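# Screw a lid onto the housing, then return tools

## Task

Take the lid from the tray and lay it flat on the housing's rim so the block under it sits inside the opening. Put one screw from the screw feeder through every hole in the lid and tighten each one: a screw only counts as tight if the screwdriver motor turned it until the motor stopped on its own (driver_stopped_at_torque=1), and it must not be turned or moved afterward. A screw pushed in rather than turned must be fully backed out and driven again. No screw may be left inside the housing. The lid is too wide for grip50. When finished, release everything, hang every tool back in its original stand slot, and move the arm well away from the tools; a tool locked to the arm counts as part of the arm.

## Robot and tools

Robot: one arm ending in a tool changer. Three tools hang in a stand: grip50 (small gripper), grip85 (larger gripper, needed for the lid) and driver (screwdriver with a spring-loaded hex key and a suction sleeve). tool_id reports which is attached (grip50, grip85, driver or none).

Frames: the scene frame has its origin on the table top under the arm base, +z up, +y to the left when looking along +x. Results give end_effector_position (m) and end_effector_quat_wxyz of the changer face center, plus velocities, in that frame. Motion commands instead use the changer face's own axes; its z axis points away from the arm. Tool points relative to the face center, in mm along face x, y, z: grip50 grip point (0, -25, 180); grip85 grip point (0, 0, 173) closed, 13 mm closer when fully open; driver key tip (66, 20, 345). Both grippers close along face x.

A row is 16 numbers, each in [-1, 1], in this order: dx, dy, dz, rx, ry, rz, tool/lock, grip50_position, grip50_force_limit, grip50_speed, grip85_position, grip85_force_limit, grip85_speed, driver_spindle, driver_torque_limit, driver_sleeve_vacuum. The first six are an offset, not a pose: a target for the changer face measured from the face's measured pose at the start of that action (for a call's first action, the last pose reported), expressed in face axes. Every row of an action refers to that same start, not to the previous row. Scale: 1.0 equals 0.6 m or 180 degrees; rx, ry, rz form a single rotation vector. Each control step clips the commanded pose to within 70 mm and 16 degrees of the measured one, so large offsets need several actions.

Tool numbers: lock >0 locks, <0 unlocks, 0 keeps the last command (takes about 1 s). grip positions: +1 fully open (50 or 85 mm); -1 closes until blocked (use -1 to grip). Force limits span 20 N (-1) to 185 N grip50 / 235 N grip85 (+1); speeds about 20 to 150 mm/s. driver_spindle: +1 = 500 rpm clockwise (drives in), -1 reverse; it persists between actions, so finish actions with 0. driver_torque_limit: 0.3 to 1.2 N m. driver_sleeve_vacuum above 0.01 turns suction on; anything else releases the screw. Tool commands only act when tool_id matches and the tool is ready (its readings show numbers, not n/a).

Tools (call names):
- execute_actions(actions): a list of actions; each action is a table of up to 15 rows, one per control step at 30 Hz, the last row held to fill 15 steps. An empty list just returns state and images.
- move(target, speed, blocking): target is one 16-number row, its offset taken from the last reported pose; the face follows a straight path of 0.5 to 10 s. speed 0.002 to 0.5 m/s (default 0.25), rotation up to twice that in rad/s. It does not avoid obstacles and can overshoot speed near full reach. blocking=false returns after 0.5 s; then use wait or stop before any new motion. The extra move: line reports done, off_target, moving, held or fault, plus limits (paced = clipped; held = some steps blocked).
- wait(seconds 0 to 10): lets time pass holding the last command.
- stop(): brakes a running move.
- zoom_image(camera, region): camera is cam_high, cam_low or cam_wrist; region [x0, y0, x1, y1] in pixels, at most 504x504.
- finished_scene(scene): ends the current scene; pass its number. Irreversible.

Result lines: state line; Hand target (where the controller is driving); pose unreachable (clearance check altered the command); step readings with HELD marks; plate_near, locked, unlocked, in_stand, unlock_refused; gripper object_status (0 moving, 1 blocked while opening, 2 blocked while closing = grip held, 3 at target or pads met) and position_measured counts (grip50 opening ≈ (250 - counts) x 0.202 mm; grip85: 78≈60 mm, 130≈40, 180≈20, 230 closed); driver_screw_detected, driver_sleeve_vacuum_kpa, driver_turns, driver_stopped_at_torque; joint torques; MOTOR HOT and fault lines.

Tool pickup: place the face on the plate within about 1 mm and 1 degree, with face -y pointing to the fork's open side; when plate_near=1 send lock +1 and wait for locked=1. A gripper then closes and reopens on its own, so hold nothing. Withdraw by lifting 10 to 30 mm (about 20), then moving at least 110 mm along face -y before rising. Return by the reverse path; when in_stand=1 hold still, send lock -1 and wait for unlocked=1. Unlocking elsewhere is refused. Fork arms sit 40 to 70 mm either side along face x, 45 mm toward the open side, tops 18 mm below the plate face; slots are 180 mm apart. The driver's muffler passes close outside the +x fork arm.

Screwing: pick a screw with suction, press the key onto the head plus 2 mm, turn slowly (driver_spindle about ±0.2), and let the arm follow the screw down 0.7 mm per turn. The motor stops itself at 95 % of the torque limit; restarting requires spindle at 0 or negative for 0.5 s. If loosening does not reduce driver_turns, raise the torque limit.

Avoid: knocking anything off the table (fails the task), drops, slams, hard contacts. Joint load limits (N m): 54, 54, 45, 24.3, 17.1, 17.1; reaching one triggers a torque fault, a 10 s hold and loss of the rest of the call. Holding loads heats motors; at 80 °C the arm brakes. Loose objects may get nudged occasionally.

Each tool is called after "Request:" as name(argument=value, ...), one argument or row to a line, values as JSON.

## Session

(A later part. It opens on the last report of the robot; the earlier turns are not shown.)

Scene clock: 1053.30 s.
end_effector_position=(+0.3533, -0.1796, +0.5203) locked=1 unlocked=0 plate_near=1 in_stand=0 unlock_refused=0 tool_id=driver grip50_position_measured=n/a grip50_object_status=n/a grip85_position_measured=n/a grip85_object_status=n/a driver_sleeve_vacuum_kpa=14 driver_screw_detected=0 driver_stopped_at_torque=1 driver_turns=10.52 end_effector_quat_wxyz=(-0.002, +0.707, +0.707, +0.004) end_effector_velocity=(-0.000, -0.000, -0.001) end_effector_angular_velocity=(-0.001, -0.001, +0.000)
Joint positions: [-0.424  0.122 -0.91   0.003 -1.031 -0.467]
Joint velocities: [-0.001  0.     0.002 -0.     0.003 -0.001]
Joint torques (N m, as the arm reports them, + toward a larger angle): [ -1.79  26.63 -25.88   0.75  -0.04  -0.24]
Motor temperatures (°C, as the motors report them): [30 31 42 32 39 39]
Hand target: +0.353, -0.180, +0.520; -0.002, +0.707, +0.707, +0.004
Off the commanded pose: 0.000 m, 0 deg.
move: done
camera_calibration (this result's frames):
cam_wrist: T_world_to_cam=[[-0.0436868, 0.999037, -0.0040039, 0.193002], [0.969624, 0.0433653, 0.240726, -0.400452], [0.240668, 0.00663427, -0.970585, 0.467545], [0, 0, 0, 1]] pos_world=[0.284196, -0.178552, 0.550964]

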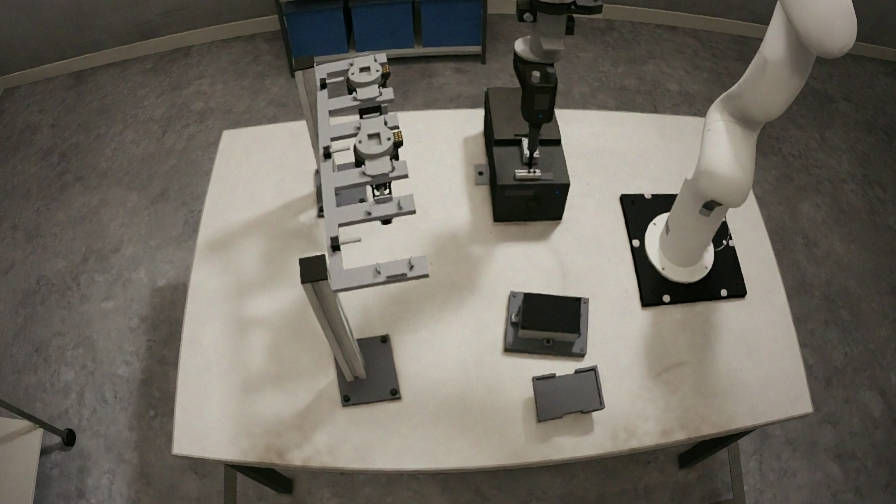

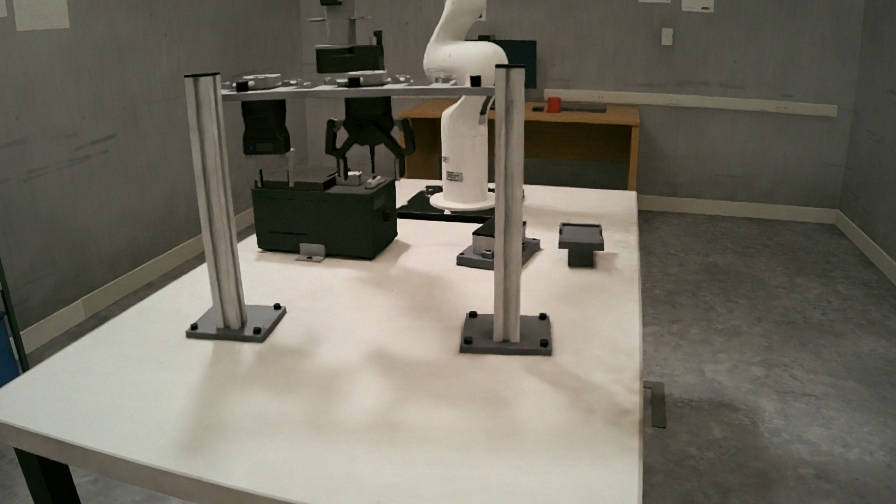

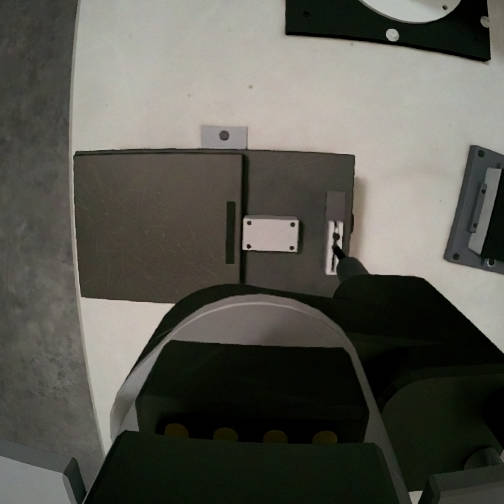

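Request:
execute_actions(
  actions=[
    [[0,-0.0002,0.002,0,0,0,0,0,0,0,0,0,0,0,-1,1],[0,-0.0004,0.004,0,0,0,0,0,0,0,0,0,0,0,-1,1],[0,-0.0004,0.006,0,0,0,0,0,0,0,0,0,0,0,-1,1],[0,-0.0004,0.008,0,0,0,0,0,0,0,0,0,0,0,-1,1],[0,-0.0004,0.010,0,0,0,0,0,0,0,0,0,0,0,-1,1],[0,-0.0004,0.012,0,0,0,0,0,0,0,0,0,0,0,-1,1]],
    [[0,0,0.001,0,0,0,0,0,0,0,0,0,0,0.1,-1,1],[0,0,0.002,0,0,0,0,0,0,0,0,0,0,0.1,-1,1],[0,0,0.003,0,0,0,0,0,0,0,0,0,0,0.1,-1,1],[0,0,0.004,0,0,0,0,0,0,0,0,0,0,0.1,-1,1],[0,0,0.005,0,0,0,0,0,0,0,0,0,0,0.1,-1,1]],
    [[0,0,0,0,0,0,0,0,0,0,0,0,0,0.1,-1,1]],
    [[0,0,0,0,0,0,0,0,0,0,0,0,0,0,-1,1]],
  ],
)

Request:
zoom_image(
  camera="cam_wrist",
  region=[315,225,355,265],
)

Scene clock: 1075.80 s.
end_effector_position=(+0.3530, -0.1794, +0.5102) locked=1 unlocked=0 plate_near=1 in_stand=0 unlock_refused=0 tool_id=driver grip50_position_measured=n/a grip50_object_status=n/a grip85_position_measured=n/a grip85_object_status=n/a driver_sleeve_vacuum_kpa=14 driver_screw_detected=0 driver_stopped_at_torque=0 driver_turns=11.35 end_effector_quat_wxyz=(-0.002, +0.707, +0.707, +0.004) end_effector_velocity=(-0.000, +0.000, -0.000) end_effector_angular_velocity=(+0.001, +0.002, -0.000)
Joint positions: [-0.425  0.117 -0.892  0.003 -1.009 -0.467]
Joint velocities: [-0.    -0.    -0.     0.    -0.002 -0.   ]
Joint torques (N m, as the arm reports them, + toward a larger angle): [ -2.29  25.14 -25.88   1.08   1.11  -0.12]
Motor temperatures (°C, as the motors report them): [30 31 43 32 39 39]
Hand target: +0.353, -0.179, +0.510; -0.002, +0.707, +0.707, +0.004
Off the commanded pose: 0.000 m, 0 deg.
Step readings (end_effector_position; steps 1 to 15: 1st action; 16 to 30: 2nd action; 31 to 45: 3rd action; 46 to 60: 4th action):
0: (+0.3533, -0.1796, +0.5202)
1: (+0.3533, -0.1796, +0.5202)
2: (+0.3533, -0.1796, +0.5201)
4: (+0.3533, -0.1796, +0.5190)
8: (+0.3531, -0.1795, +0.5148)
15: (+0.3531, -0.1795, +0.5132)
16: (+0.3531, -0.1795, +0.5132)
17: (+0.3531, -0.1795, +0.5131)
19: (+0.3532, -0.1795, +0.5127)
23: (+0.3530, -0.1795, +0.5107)
30: (+0.3530, -0.1794, +0.5102)
31: (+0.3530, -0.1795, +0.5102)
32: (+0.3530, -0.1795, +0.5102)
34: (+0.3530, -0.1795, +0.5103)
38: (+0.3530, -0.1794, +0.5103)
45: (+0.3530, -0.1794, +0.5102)
46: (+0.3530, -0.1794, +0.5102)
47: (+0.3530, -0.1794, +0.5102)
49: (+0.3530, -0.1794, +0.5102)
53: (+0.3530, -0.1794, +0.5102)
60: end_effector_position above
camera_calibration (this result's frames):
cam_wrist: T_world_to_cam=[[-0.0437749, 0.999034, -0.0037231, 0.19272], [0.969772, 0.0433876, 0.240125, -0.397447], [0.240055, 0.00690092, -0.970735, 0.458188], [0, 0, 0, 1]] pos_world=[0.283879, -0.178451, 0.540934]

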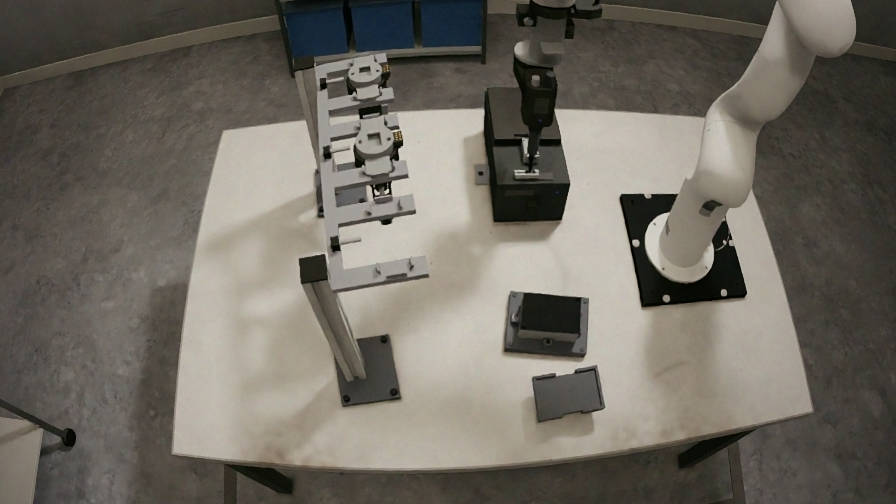

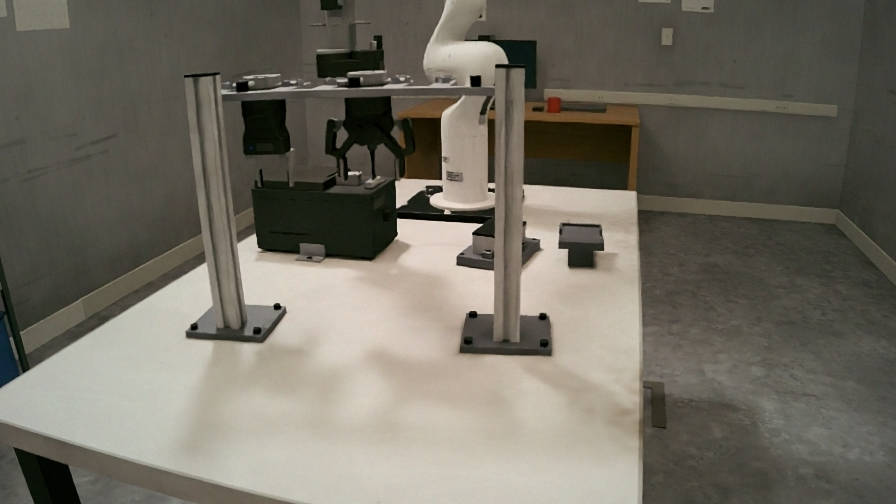

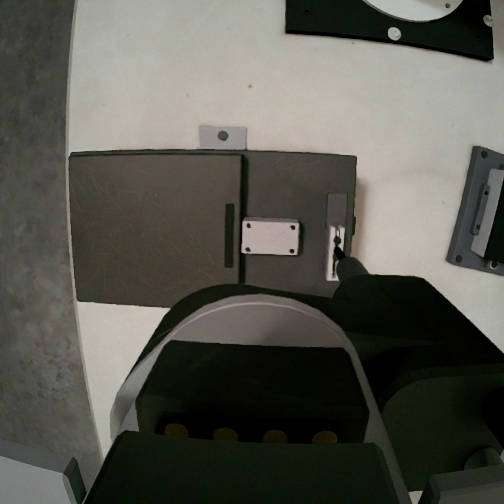

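Region (315, 225, 355, 265) of cam_wrist's 504x504 image, scaled by 12.600, with more detail than that image has.

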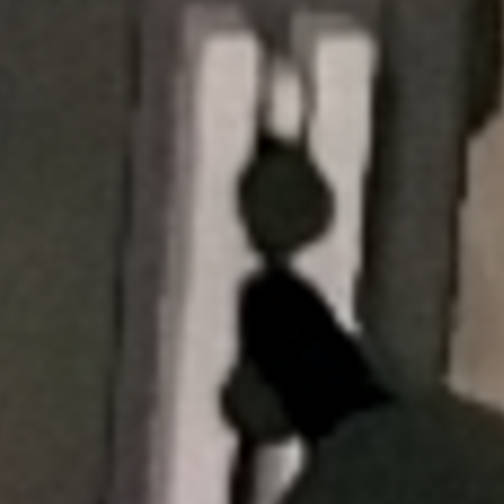

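Request:
execute_actions(
  actions=[
    [[0,0,-0.002,0,0,0,0,0,0,0,0,0,0,0,-1,1],[0,0,-0.004,0,0,0,0,0,0,0,0,0,0,0,-1,1],[0,0,-0.006,0,0,0,0,0,0,0,0,0,0,0,-1,1],[0,0,-0.008,0,0,0,0,0,0,0,0,0,0,0,-1,1],[0,0,-0.009,0,0,0,0,0,0,0,0,0,0,0,-1,1]],
  ],
)

Request:
zoom_image(
  camera="cam_wrist",
  region=[315,225,355,265],
)

Scene clock: 1118.87 s.
end_effector_position=(+0.3530, -0.1795, +0.5156) locked=1 unlocked=0 plate_near=1 in_stand=0 unlock_refused=0 tool_id=driver grip50_position_measured=n/a grip50_object_status=n/a grip85_position_measured=n/a grip85_object_status=n/a driver_sleeve_vacuum_kpa=14 driver_screw_detected=0 driver_stopped_at_torque=0 driver_turns=11.35 end_effector_quat_wxyz=(-0.002, +0.707, +0.707, +0.004) end_effector_velocity=(-0.000, +0.000, +0.001) end_effector_angular_velocity=(+0.001, +0.001, +0.000)
Joint positions: [-0.425  0.12  -0.901  0.003 -1.021 -0.467]
Joint velocities: [-0.     0.001 -0.001  0.    -0.003 -0.001]
Joint torques (N m, as the arm reports them, + toward a larger angle): [ -1.94  27.4  -26.31   1.01  -0.04  -0.34]
Motor temperatures (°C, as the motors report them): [30 31 43 32 39 39]
Hand target: +0.353, -0.179, +0.516; -0.002, +0.707, +0.707, +0.004
Off the commanded pose: 0.000 m, 0 deg.
Step readings (end_effector_position):
0: (+0.3530, -0.1794, +0.5102)
1: (+0.3530, -0.1794, +0.5103)
2: (+0.3530, -0.1794, +0.5104)
4: (+0.3530, -0.1795, +0.5115)
8: (+0.3532, -0.1796, +0.5149)
15: end_effector_position above
camera_calibration (this result's frames):
cam_wrist: T_world_to_cam=[[-0.0437636, 0.999035, -0.00375657, 0.1928], [0.969751, 0.043384, 0.240209, -0.398771], [0.24014, 0.00686944, -0.970714, 0.463294], [0, 0, 0, 1]] pos_world=[0.283891, -0.178496, 0.546238]

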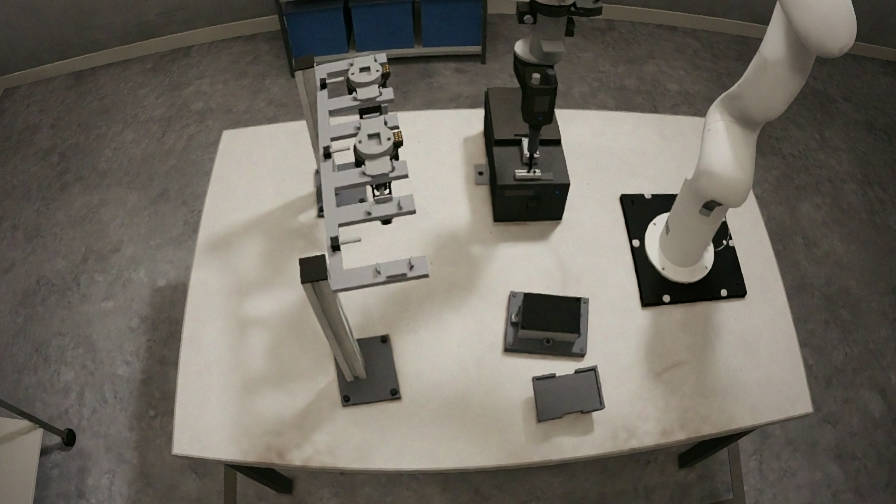

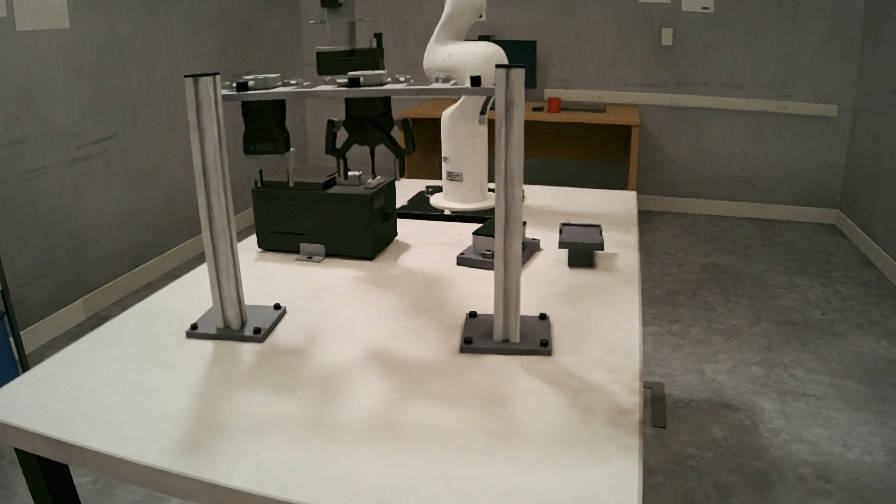

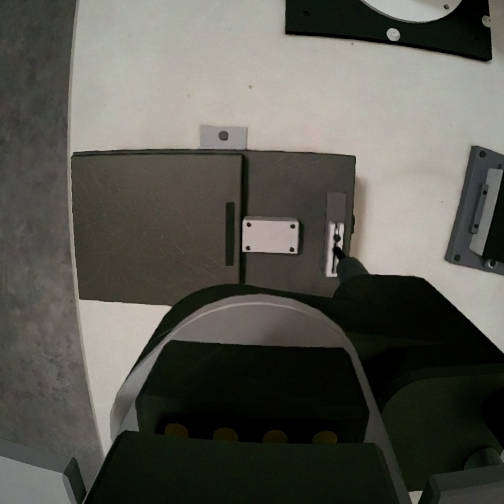

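Region (315, 225, 355, 265) of cam_wrist's 504x504 image, scaled by 12.600, with more detail than that image has.

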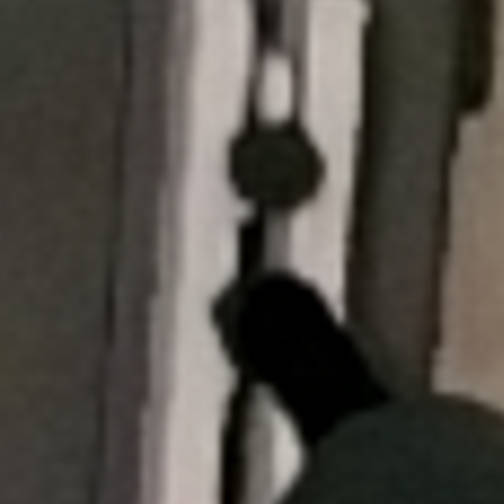

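Request:
execute_actions(
  actions=[
    [[-0.0007,0.0009,0,0,0,0,0,0,0,0,0,0,0,0,-1,1],[-0.0015,0.0018,0,0,0,0,0,0,0,0,0,0,0,0,-1,1]],
  ],
)

Request:
zoom_image(
  camera="cam_wrist",
  region=[315,225,355,265],
)

Request:
zoom_image(
  camera="cam_high",
  region=[505,150,555,190],
)

Scene clock: 1130.50 s.
end_effector_position=(+0.3541, -0.1804, +0.5156) locked=1 unlocked=0 plate_near=1 in_stand=0 unlock_refused=0 tool_id=driver grip50_position_measured=n/a grip50_object_status=n/a grip85_position_measured=n/a grip85_object_status=n/a driver_sleeve_vacuum_kpa=14 driver_screw_detected=0 driver_stopped_at_torque=0 driver_turns=11.35 end_effector_quat_wxyz=(-0.002, +0.707, +0.707, +0.004) end_effector_velocity=(+0.000, -0.000, +0.000) end_effector_angular_velocity=(-0.000, +0.001, +0.000)
Joint positions: [-0.425  0.117 -0.905  0.003 -1.021 -0.468]
Joint velocities: [-0.    -0.001 -0.001 -0.001 -0.001  0.   ]
Joint torques (N m, as the arm reports them, + toward a larger angle): [ -1.96  26.55 -26.14   0.93  -0.06  -0.35]
Motor temperatures (°C, as the motors report them): [30 31 43 32 39 39]
Hand target: +0.354, -0.180, +0.516; -0.002, +0.707, +0.707, +0.004
Off the commanded pose: 0.000 m, 0 deg.
Step readings (end_effector_position):
0: (+0.3530, -0.1795, +0.5156)
1: (+0.3530, -0.1795, +0.5156)
2: (+0.3531, -0.1795, +0.5156)
4: (+0.3535, -0.1799, +0.5156)
8: (+0.3540, -0.1804, +0.5156)
15: end_effector_position above
camera_calibration (this result's frames):
cam_wrist: T_world_to_cam=[[-0.0437666, 0.999035, -0.00374856, 0.193738], [0.969755, 0.0433851, 0.240193, -0.399763], [0.240124, 0.00687722, -0.970718, 0.463047], [0, 0, 0, 1]] pos_world=[0.284963, -0.179392, 0.546234]

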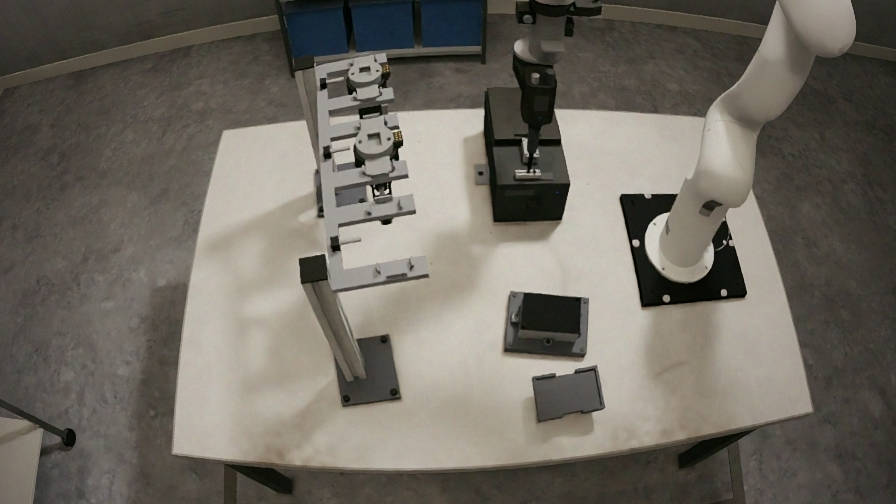

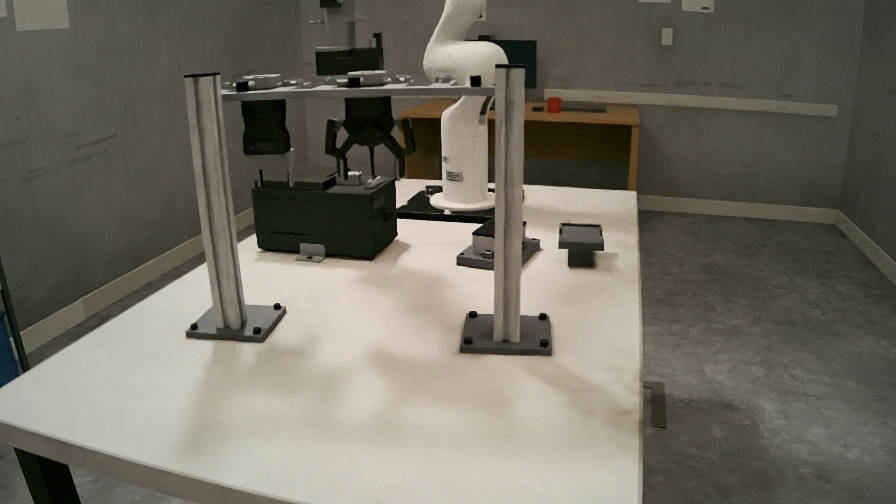

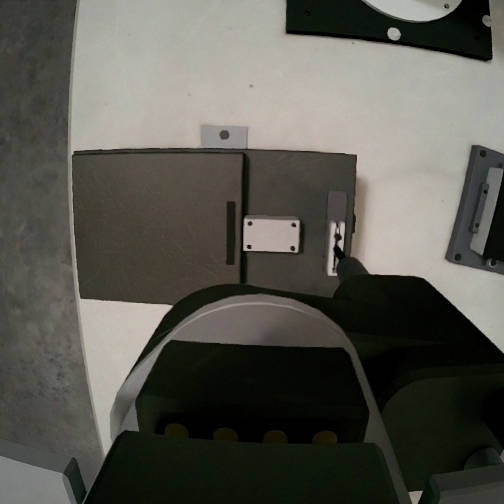

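Region (315, 225, 355, 265) of cam_wrist's 504x504 image, scaled by 12.600, with more detail than that image has.

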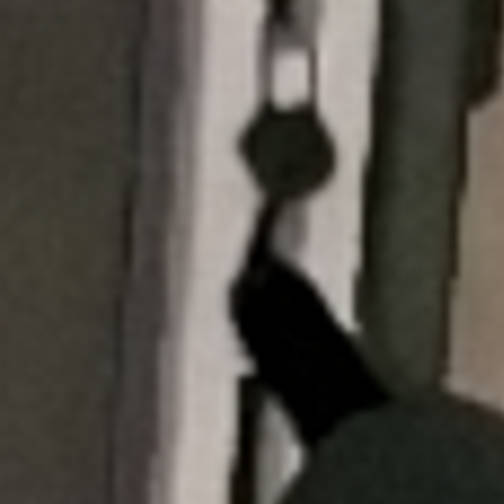

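Region (505, 150, 555, 190) of cam_high's 896x504 image, scaled by 10.080, with more detail than that image has; it fills the top 403 rows of this view, and the rest is white.

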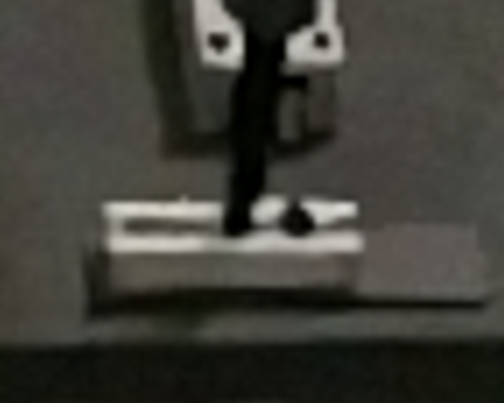

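Request:
execute_actions(
  actions=[
    [[0,0,0.001,0,0,0,0,0,0,0,0,0,0,0,-1,1],[0,0,0.002,0,0,0,0,0,0,0,0,0,0,0,-1,1],[0,0,0.003,0,0,0,0,0,0,0,0,0,0,0,-1,1],[0,0,0.004,0,0,0,0,0,0,0,0,0,0,0,-1,1],[0,0,0.005,0,0,0,0,0,0,0,0,0,0,0,-1,1],[0,0,0.006,0,0,0,0,0,0,0,0,0,0,0,-1,1]],
  ],
)

Request:
zoom_image(
  camera="cam_wrist",
  region=[315,225,355,265],
)

Scene clock: 1139.77 s.
end_effector_position=(+0.3540, -0.1803, +0.5120) locked=1 unlocked=0 plate_near=1 in_stand=0 unlock_refused=0 tool_id=driver grip50_position_measured=n/a grip50_object_status=n/a grip85_position_measured=n/a grip85_object_status=n/a driver_sleeve_vacuum_kpa=16 driver_screw_detected=0 driver_stopped_at_torque=0 driver_turns=11.35 end_effector_quat_wxyz=(-0.002, +0.707, +0.707, +0.004) end_effector_velocity=(+0.000, +0.000, +0.000) end_effector_angular_velocity=(-0.001, -0.002, +0.000)
Joint positions: [-0.425  0.114 -0.898  0.003 -1.013 -0.468]
Joint velocities: [ 0.     0.001  0.    -0.     0.002  0.   ]
Joint torques (N m, as the arm reports them, + toward a larger angle): [ -1.78  27.9  -26.37   0.62   0.28  -0.26]
Motor temperatures (°C, as the motors report them): [30 31 43 32 39 39]
Hand target: +0.354, -0.180, +0.512; -0.002, +0.707, +0.707, +0.004
Off the commanded pose: 0.000 m, 0 deg.
Step readings (end_effector_position):
0: (+0.3541, -0.1804, +0.5156)
1: (+0.3541, -0.1804, +0.5156)
2: (+0.3541, -0.1804, +0.5155)
4: (+0.3541, -0.1804, +0.5149)
8: (+0.3541, -0.1804, +0.5128)
15: end_effector_position above
camera_calibration (this result's frames):
cam_wrist: T_world_to_cam=[[-0.0437752, 0.999035, -0.00353403, 0.193546], [0.969823, 0.0433439, 0.239927, -0.39876], [0.239849, 0.00707547, -0.970784, 0.459724], [0, 0, 0, 1]] pos_world=[0.284935, -0.179328, 0.542651]

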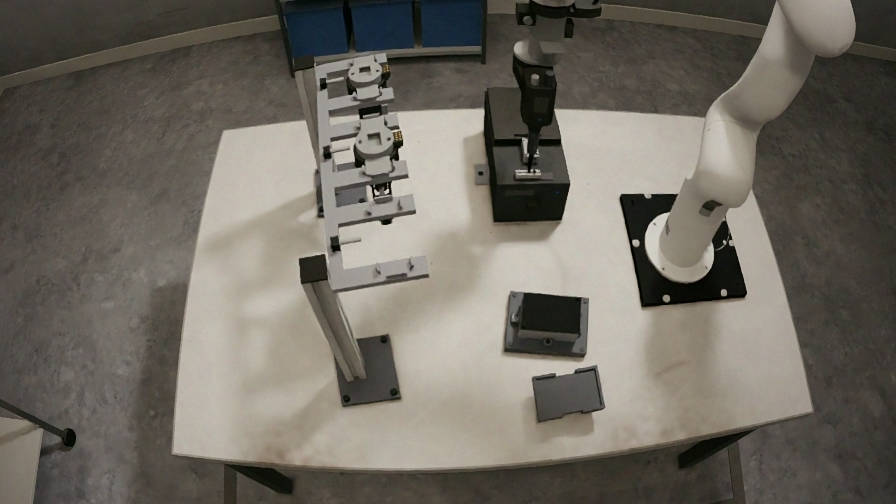

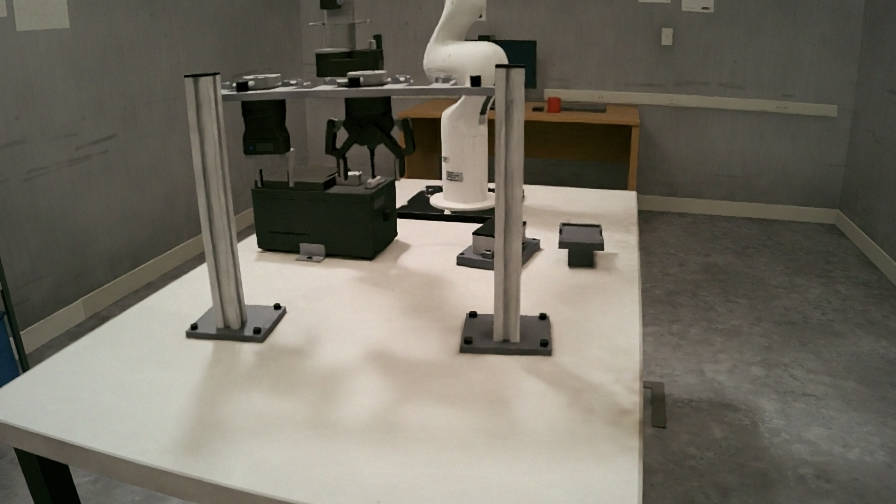

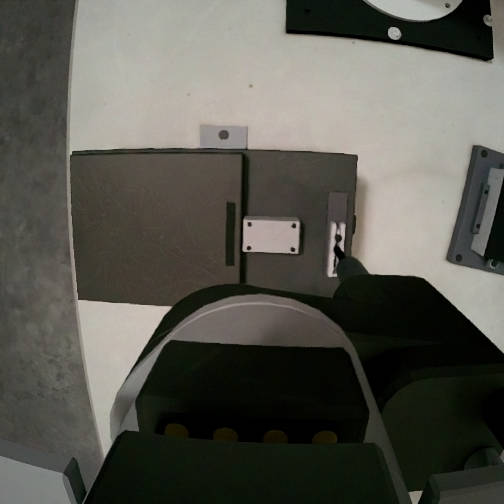

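Region (315, 225, 355, 265) of cam_wrist's 504x504 image, scaled by 12.600, with more detail than that image has.

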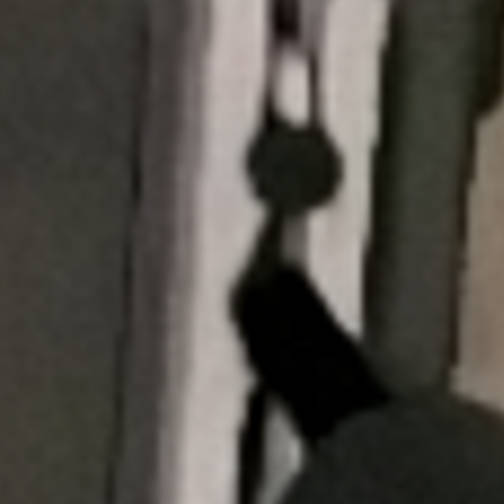

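Request:
execute_actions(
  actions=[
    [[0,0,0.0006,0,0,0,0,0,0,0,0,0,0,0,-1,1],[0,0,0.0012,0,0,0,0,0,0,0,0,0,0,0,-1,1],[0,0,0.0018,0,0,0,0,0,0,0,0,0,0,0,-1,1]],
  ],
)

Request:
zoom_image(
  camera="cam_wrist",
  region=[315,225,355,265],
)

Scene clock: 1147.73 s.
end_effector_position=(+0.3541, -0.1803, +0.5110) locked=1 unlocked=0 plate_near=1 in_stand=0 unlock_refused=0 tool_id=driver grip50_position_measured=n/a grip50_object_status=n/a grip85_position_measured=n/a grip85_object_status=n/a driver_sleeve_vacuum_kpa=39 driver_screw_detected=1 driver_stopped_at_torque=0 driver_turns=11.35 end_effector_quat_wxyz=(-0.002, +0.707, +0.707, +0.004) end_effector_velocity=(-0.000, -0.000, -0.000) end_effector_angular_velocity=(-0.000, +0.001, -0.001)
Joint positions: [-0.425  0.114 -0.897  0.004 -1.01  -0.468]
Joint velocities: [-0.    -0.     0.001 -0.001  0.     0.001]
Joint torques (N m, as the arm reports them, + toward a larger angle): [ -3.91  25.95 -25.68   0.1    0.65  -0.22]
Motor temperatures (°C, as the motors report them): [30 31 43 32 39 39]
Hand target: +0.354, -0.180, +0.511; -0.002, +0.707, +0.707, +0.004
Off the commanded pose: 0.000 m, 0 deg.
Step readings (end_effector_position):
0: (+0.3541, -0.1804, +0.5120)
1: (+0.3541, -0.1804, +0.5120)
2: (+0.3541, -0.1804, +0.5119)
4: (+0.3541, -0.1803, +0.5116)
8: (+0.3541, -0.1803, +0.5111)
15: end_effector_position above
camera_calibration (this result's frames):
cam_wrist: T_world_to_cam=[[-0.0437611, 0.999036, -0.00355246, 0.193533], [0.969791, 0.0433337, 0.240059, -0.398604], [0.239981, 0.00706007, -0.970752, 0.458718], [0, 0, 0, 1]] pos_world=[0.284948, -0.179312, 0.541677]

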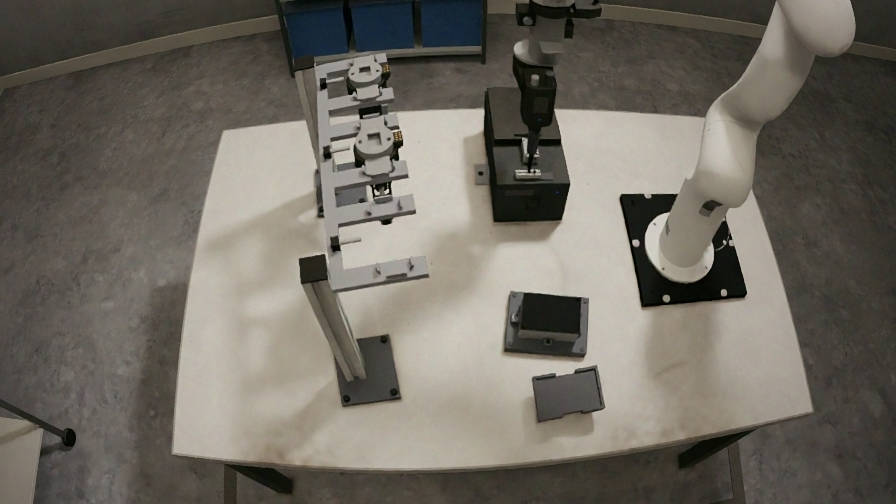

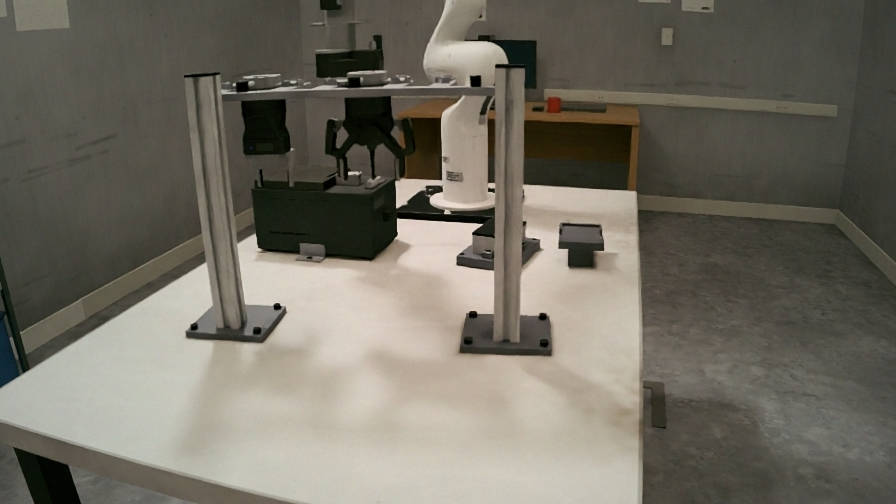

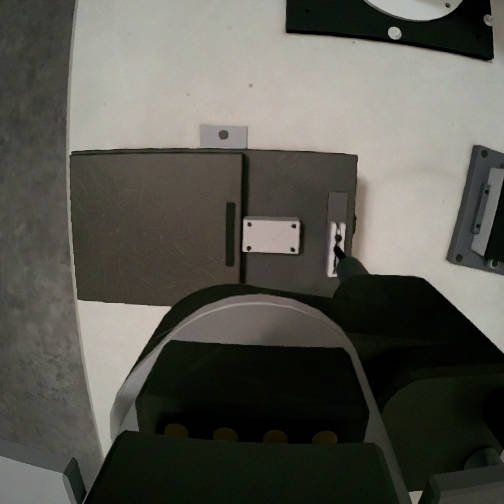

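Region (315, 225, 355, 265) of cam_wrist's 504x504 image, scaled by 12.600, with more detail than that image has.

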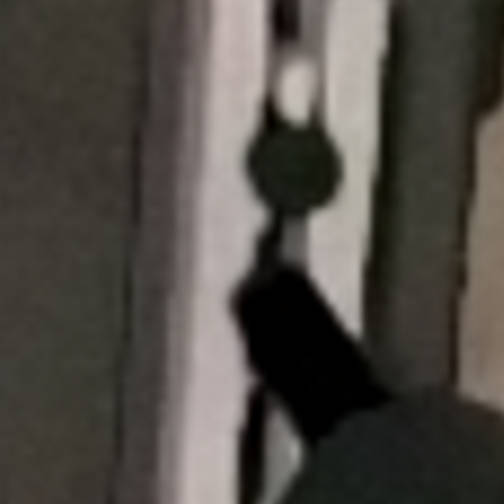

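Request:
move(
  target=[0,0,-0.06,0,0,0,0,0,0,0,0,0,0,0,-1,1],
  speed=0.04,
)

Scene clock: 1155.13 s.
end_effector_position=(+0.3540, -0.1806, +0.5468) locked=1 unlocked=0 plate_near=1 in_stand=0 unlock_refused=0 tool_id=driver grip50_position_measured=n/a grip50_object_status=n/a grip85_position_measured=n/a grip85_object_status=n/a driver_sleeve_vacuum_kpa=40 driver_screw_detected=1 driver_stopped_at_torque=0 driver_turns=11.35 end_effector_quat_wxyz=(-0.002, +0.707, +0.707, +0.004) end_effector_velocity=(-0.000, -0.000, +0.001) end_effector_angular_velocity=(-0.000, +0.000, -0.000)
Joint positions: [-0.425  0.131 -0.962  0.003 -1.093 -0.468]
Joint velocities: [-0.001  0.001 -0.001 -0.    -0.002 -0.   ]
Joint torques (N m, as the arm reports them, + toward a larger angle): [ -2.08  26.16 -26.2    1.01  -0.15  -0.29]
Motor temperatures (°C, as the motors report them): [30 31 43 32 39 39]
Hand target: +0.354, -0.181, +0.547; -0.002, +0.707, +0.707, +0.004
Off the commanded pose: 0.000 m, 0 deg.
move: done
camera_calibration (this result's frames):
cam_wrist: T_world_to_cam=[[-0.0438891, 0.999031, -0.00340112, 0.193875], [0.969821, 0.0434226, 0.239922, -0.407072], [0.239837, 0.00723146, -0.970786, 0.493642], [0, 0, 0, 1]] pos_world=[0.284902, -0.179581, 0.577546]

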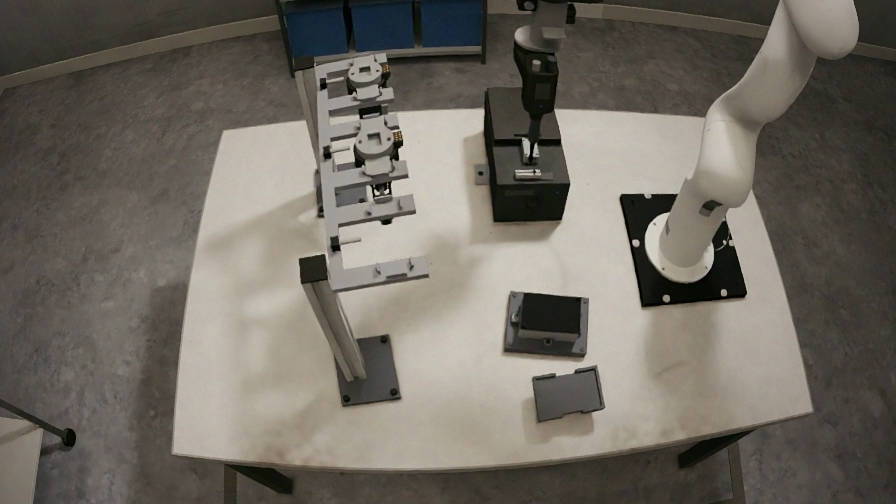

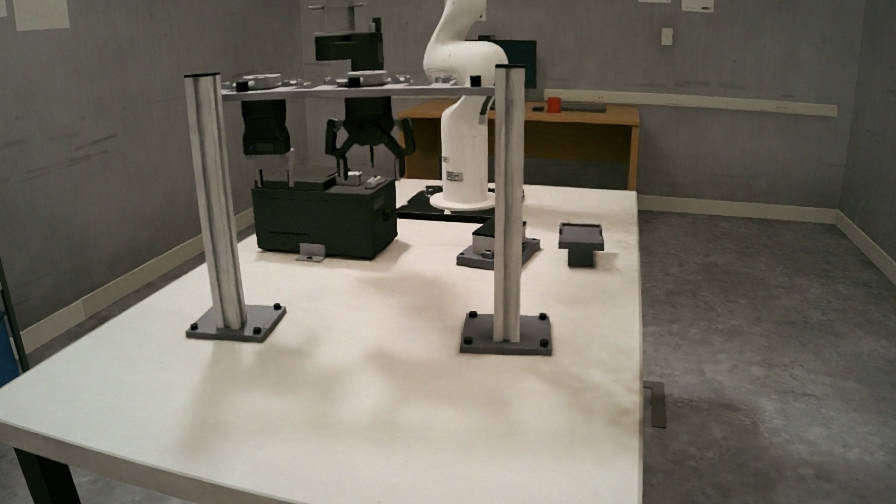

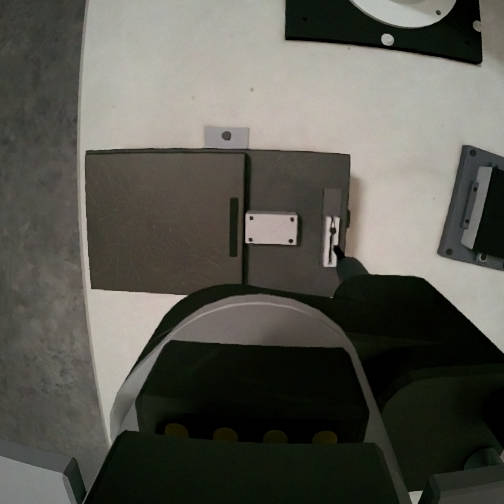

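Request:
move(
  target=[0.4153,-0.139,0.1697,0,0,0,0,0,0,0,0,0,0,0,-1,1],
  speed=0.15,
)

Request:
zoom_image(
  camera="cam_wrist",
  region=[280,190,400,290],
)

Scene clock: 1174.00 s.
end_effector_position=(+0.2708, +0.0694, +0.4471) locked=1 unlocked=0 plate_near=1 in_stand=0 unlock_refused=0 tool_id=driver grip50_position_measured=n/a grip50_object_status=n/a grip85_position_measured=n/a grip85_object_status=n/a driver_sleeve_vacuum_kpa=40 driver_screw_detected=1 driver_stopped_at_torque=0 driver_turns=11.35 end_effector_quat_wxyz=(-0.003, +0.707, +0.707, +0.004) end_effector_velocity=(-0.000, +0.002, -0.000) end_effector_angular_velocity=(-0.000, -0.000, -0.000)
Joint positions: [ 0.297  0.395 -0.529  0.004 -0.922  0.254]
Joint velocities: [ 0.006 -0.001 -0.    -0.001  0.001  0.006]
Joint torques (N m, as the arm reports them, + toward a larger angle): [ -1.48  10.15 -26.29   1.22   0.54  -0.29]
Motor temperatures (°C, as the motors report them): [30 31 43 32 39 39]
Hand target: +0.271, +0.070, +0.447; -0.003, +0.707, +0.707, +0.004
Off the commanded pose: 0.000 m, 0 deg.
move: done
camera_calibration (this result's frames):
cam_wrist: T_world_to_cam=[[-0.0435024, 0.999051, -0.00232011, -0.0604282], [0.969996, 0.0427931, 0.239327, -0.313051], [0.239199, 0.00816082, -0.970936, 0.415086], [0, 0, 0, 1]] pos_world=[0.201741, 0.0703797, 0.477804]

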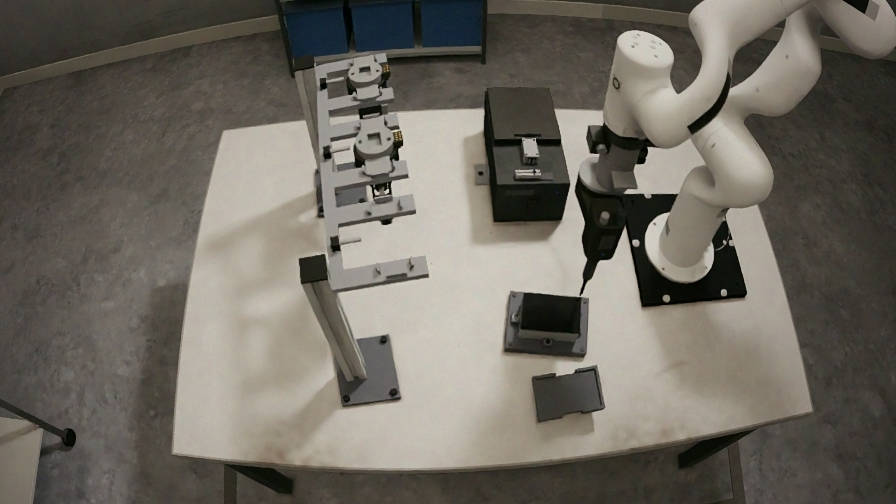

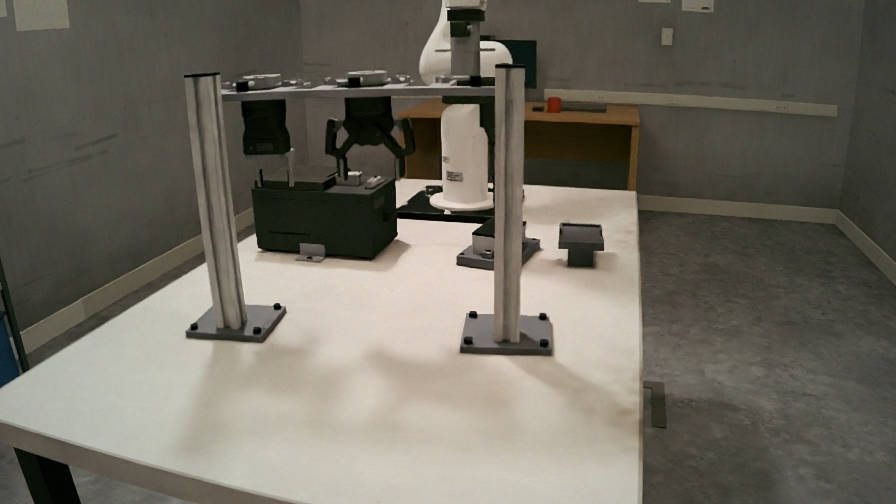

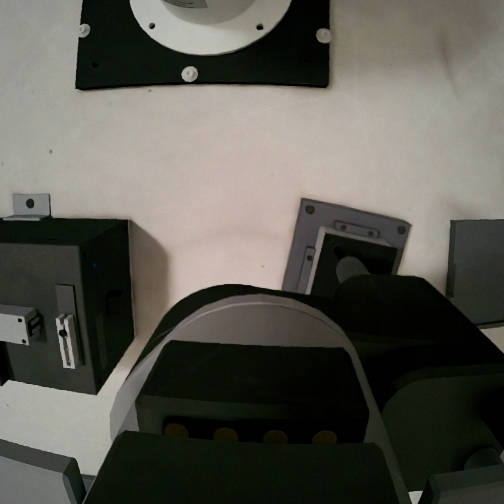

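Region (280, 190, 400, 290) of cam_wrist's 504x504 image, scaled by 4.200, with more detail than that image has.

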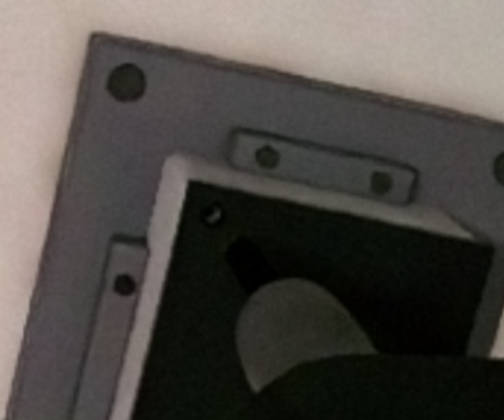

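Request:
move(
  target=[-0.001,0.0003,0.0245,0,0,0,0,0,0,0,0,0,0,0,-1,1],
  speed=0.04,
)

Request:
zoom_image(
  camera="cam_wrist",
  region=[310,220,370,270],
)

Scene clock: 1184.87 s.
end_effector_position=(+0.2710, +0.0689, +0.4325) locked=1 unlocked=0 plate_near=1 in_stand=0 unlock_refused=0 tool_id=driver grip50_position_measured=n/a grip50_object_status=n/a grip85_position_measured=n/a grip85_object_status=n/a driver_sleeve_vacuum_kpa=40 driver_screw_detected=1 driver_stopped_at_torque=0 driver_turns=11.35 end_effector_quat_wxyz=(-0.003, +0.707, +0.707, +0.004) end_effector_velocity=(+0.000, +0.000, -0.001) end_effector_angular_velocity=(+0.001, -0.001, -0.000)
Joint positions: [ 0.295  0.379 -0.505  0.004 -0.882  0.252]
Joint velocities: [-0.    -0.001  0.001  0.     0.003  0.   ]
Joint torques (N m, as the arm reports them, + toward a larger angle): [ -1.63   9.94 -26.43   0.58   0.61  -0.15]
Motor temperatures (°C, as the motors report them): [30 31 43 32 39 39]
Hand target: +0.271, +0.069, +0.432; -0.003, +0.707, +0.707, +0.004
Off the commanded pose: 0.000 m, 0 deg.
move: done
camera_calibration (this result's frames):
cam_wrist: T_world_to_cam=[[-0.0434442, 0.999053, -0.00233881, -0.0599836], [0.969969, 0.04274, 0.239444, -0.309787], [0.239317, 0.00813388, -0.970907, 0.400823], [0, 0, 0, 1]] pos_world=[0.201954, 0.0699069, 0.463198]

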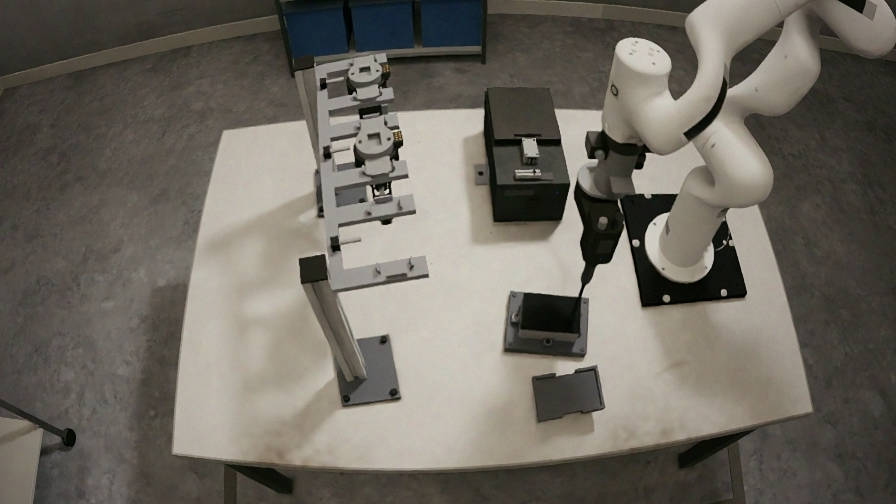

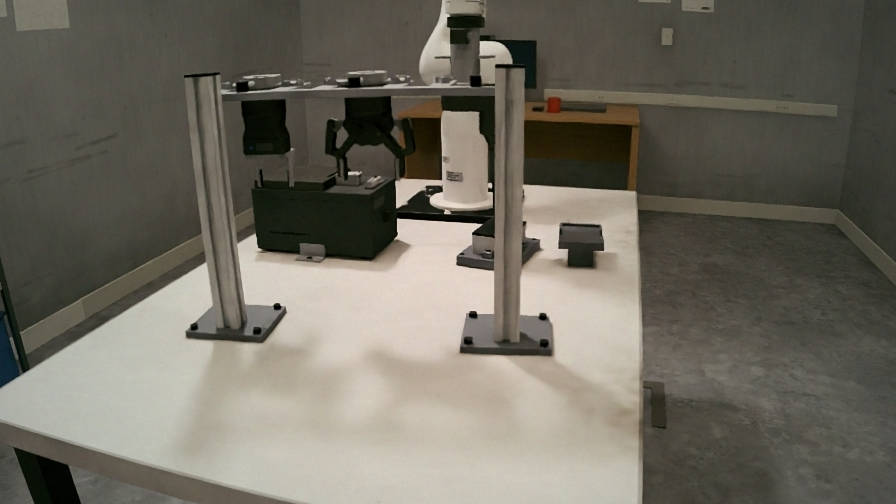

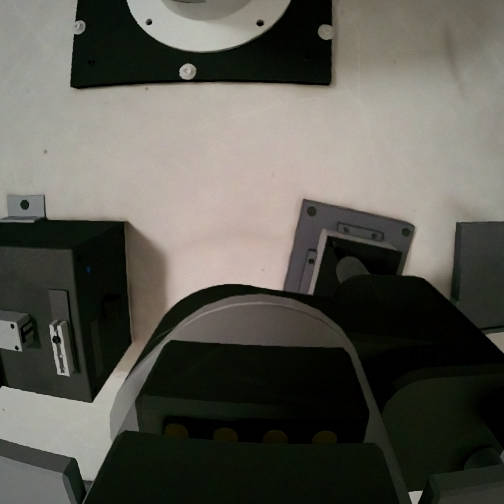

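Region (310, 220, 370, 270) of cam_wrist's 504x504 image, scaled by 8.400, with more detail than that image has.

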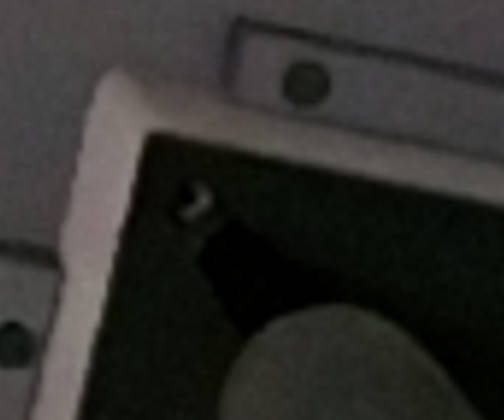

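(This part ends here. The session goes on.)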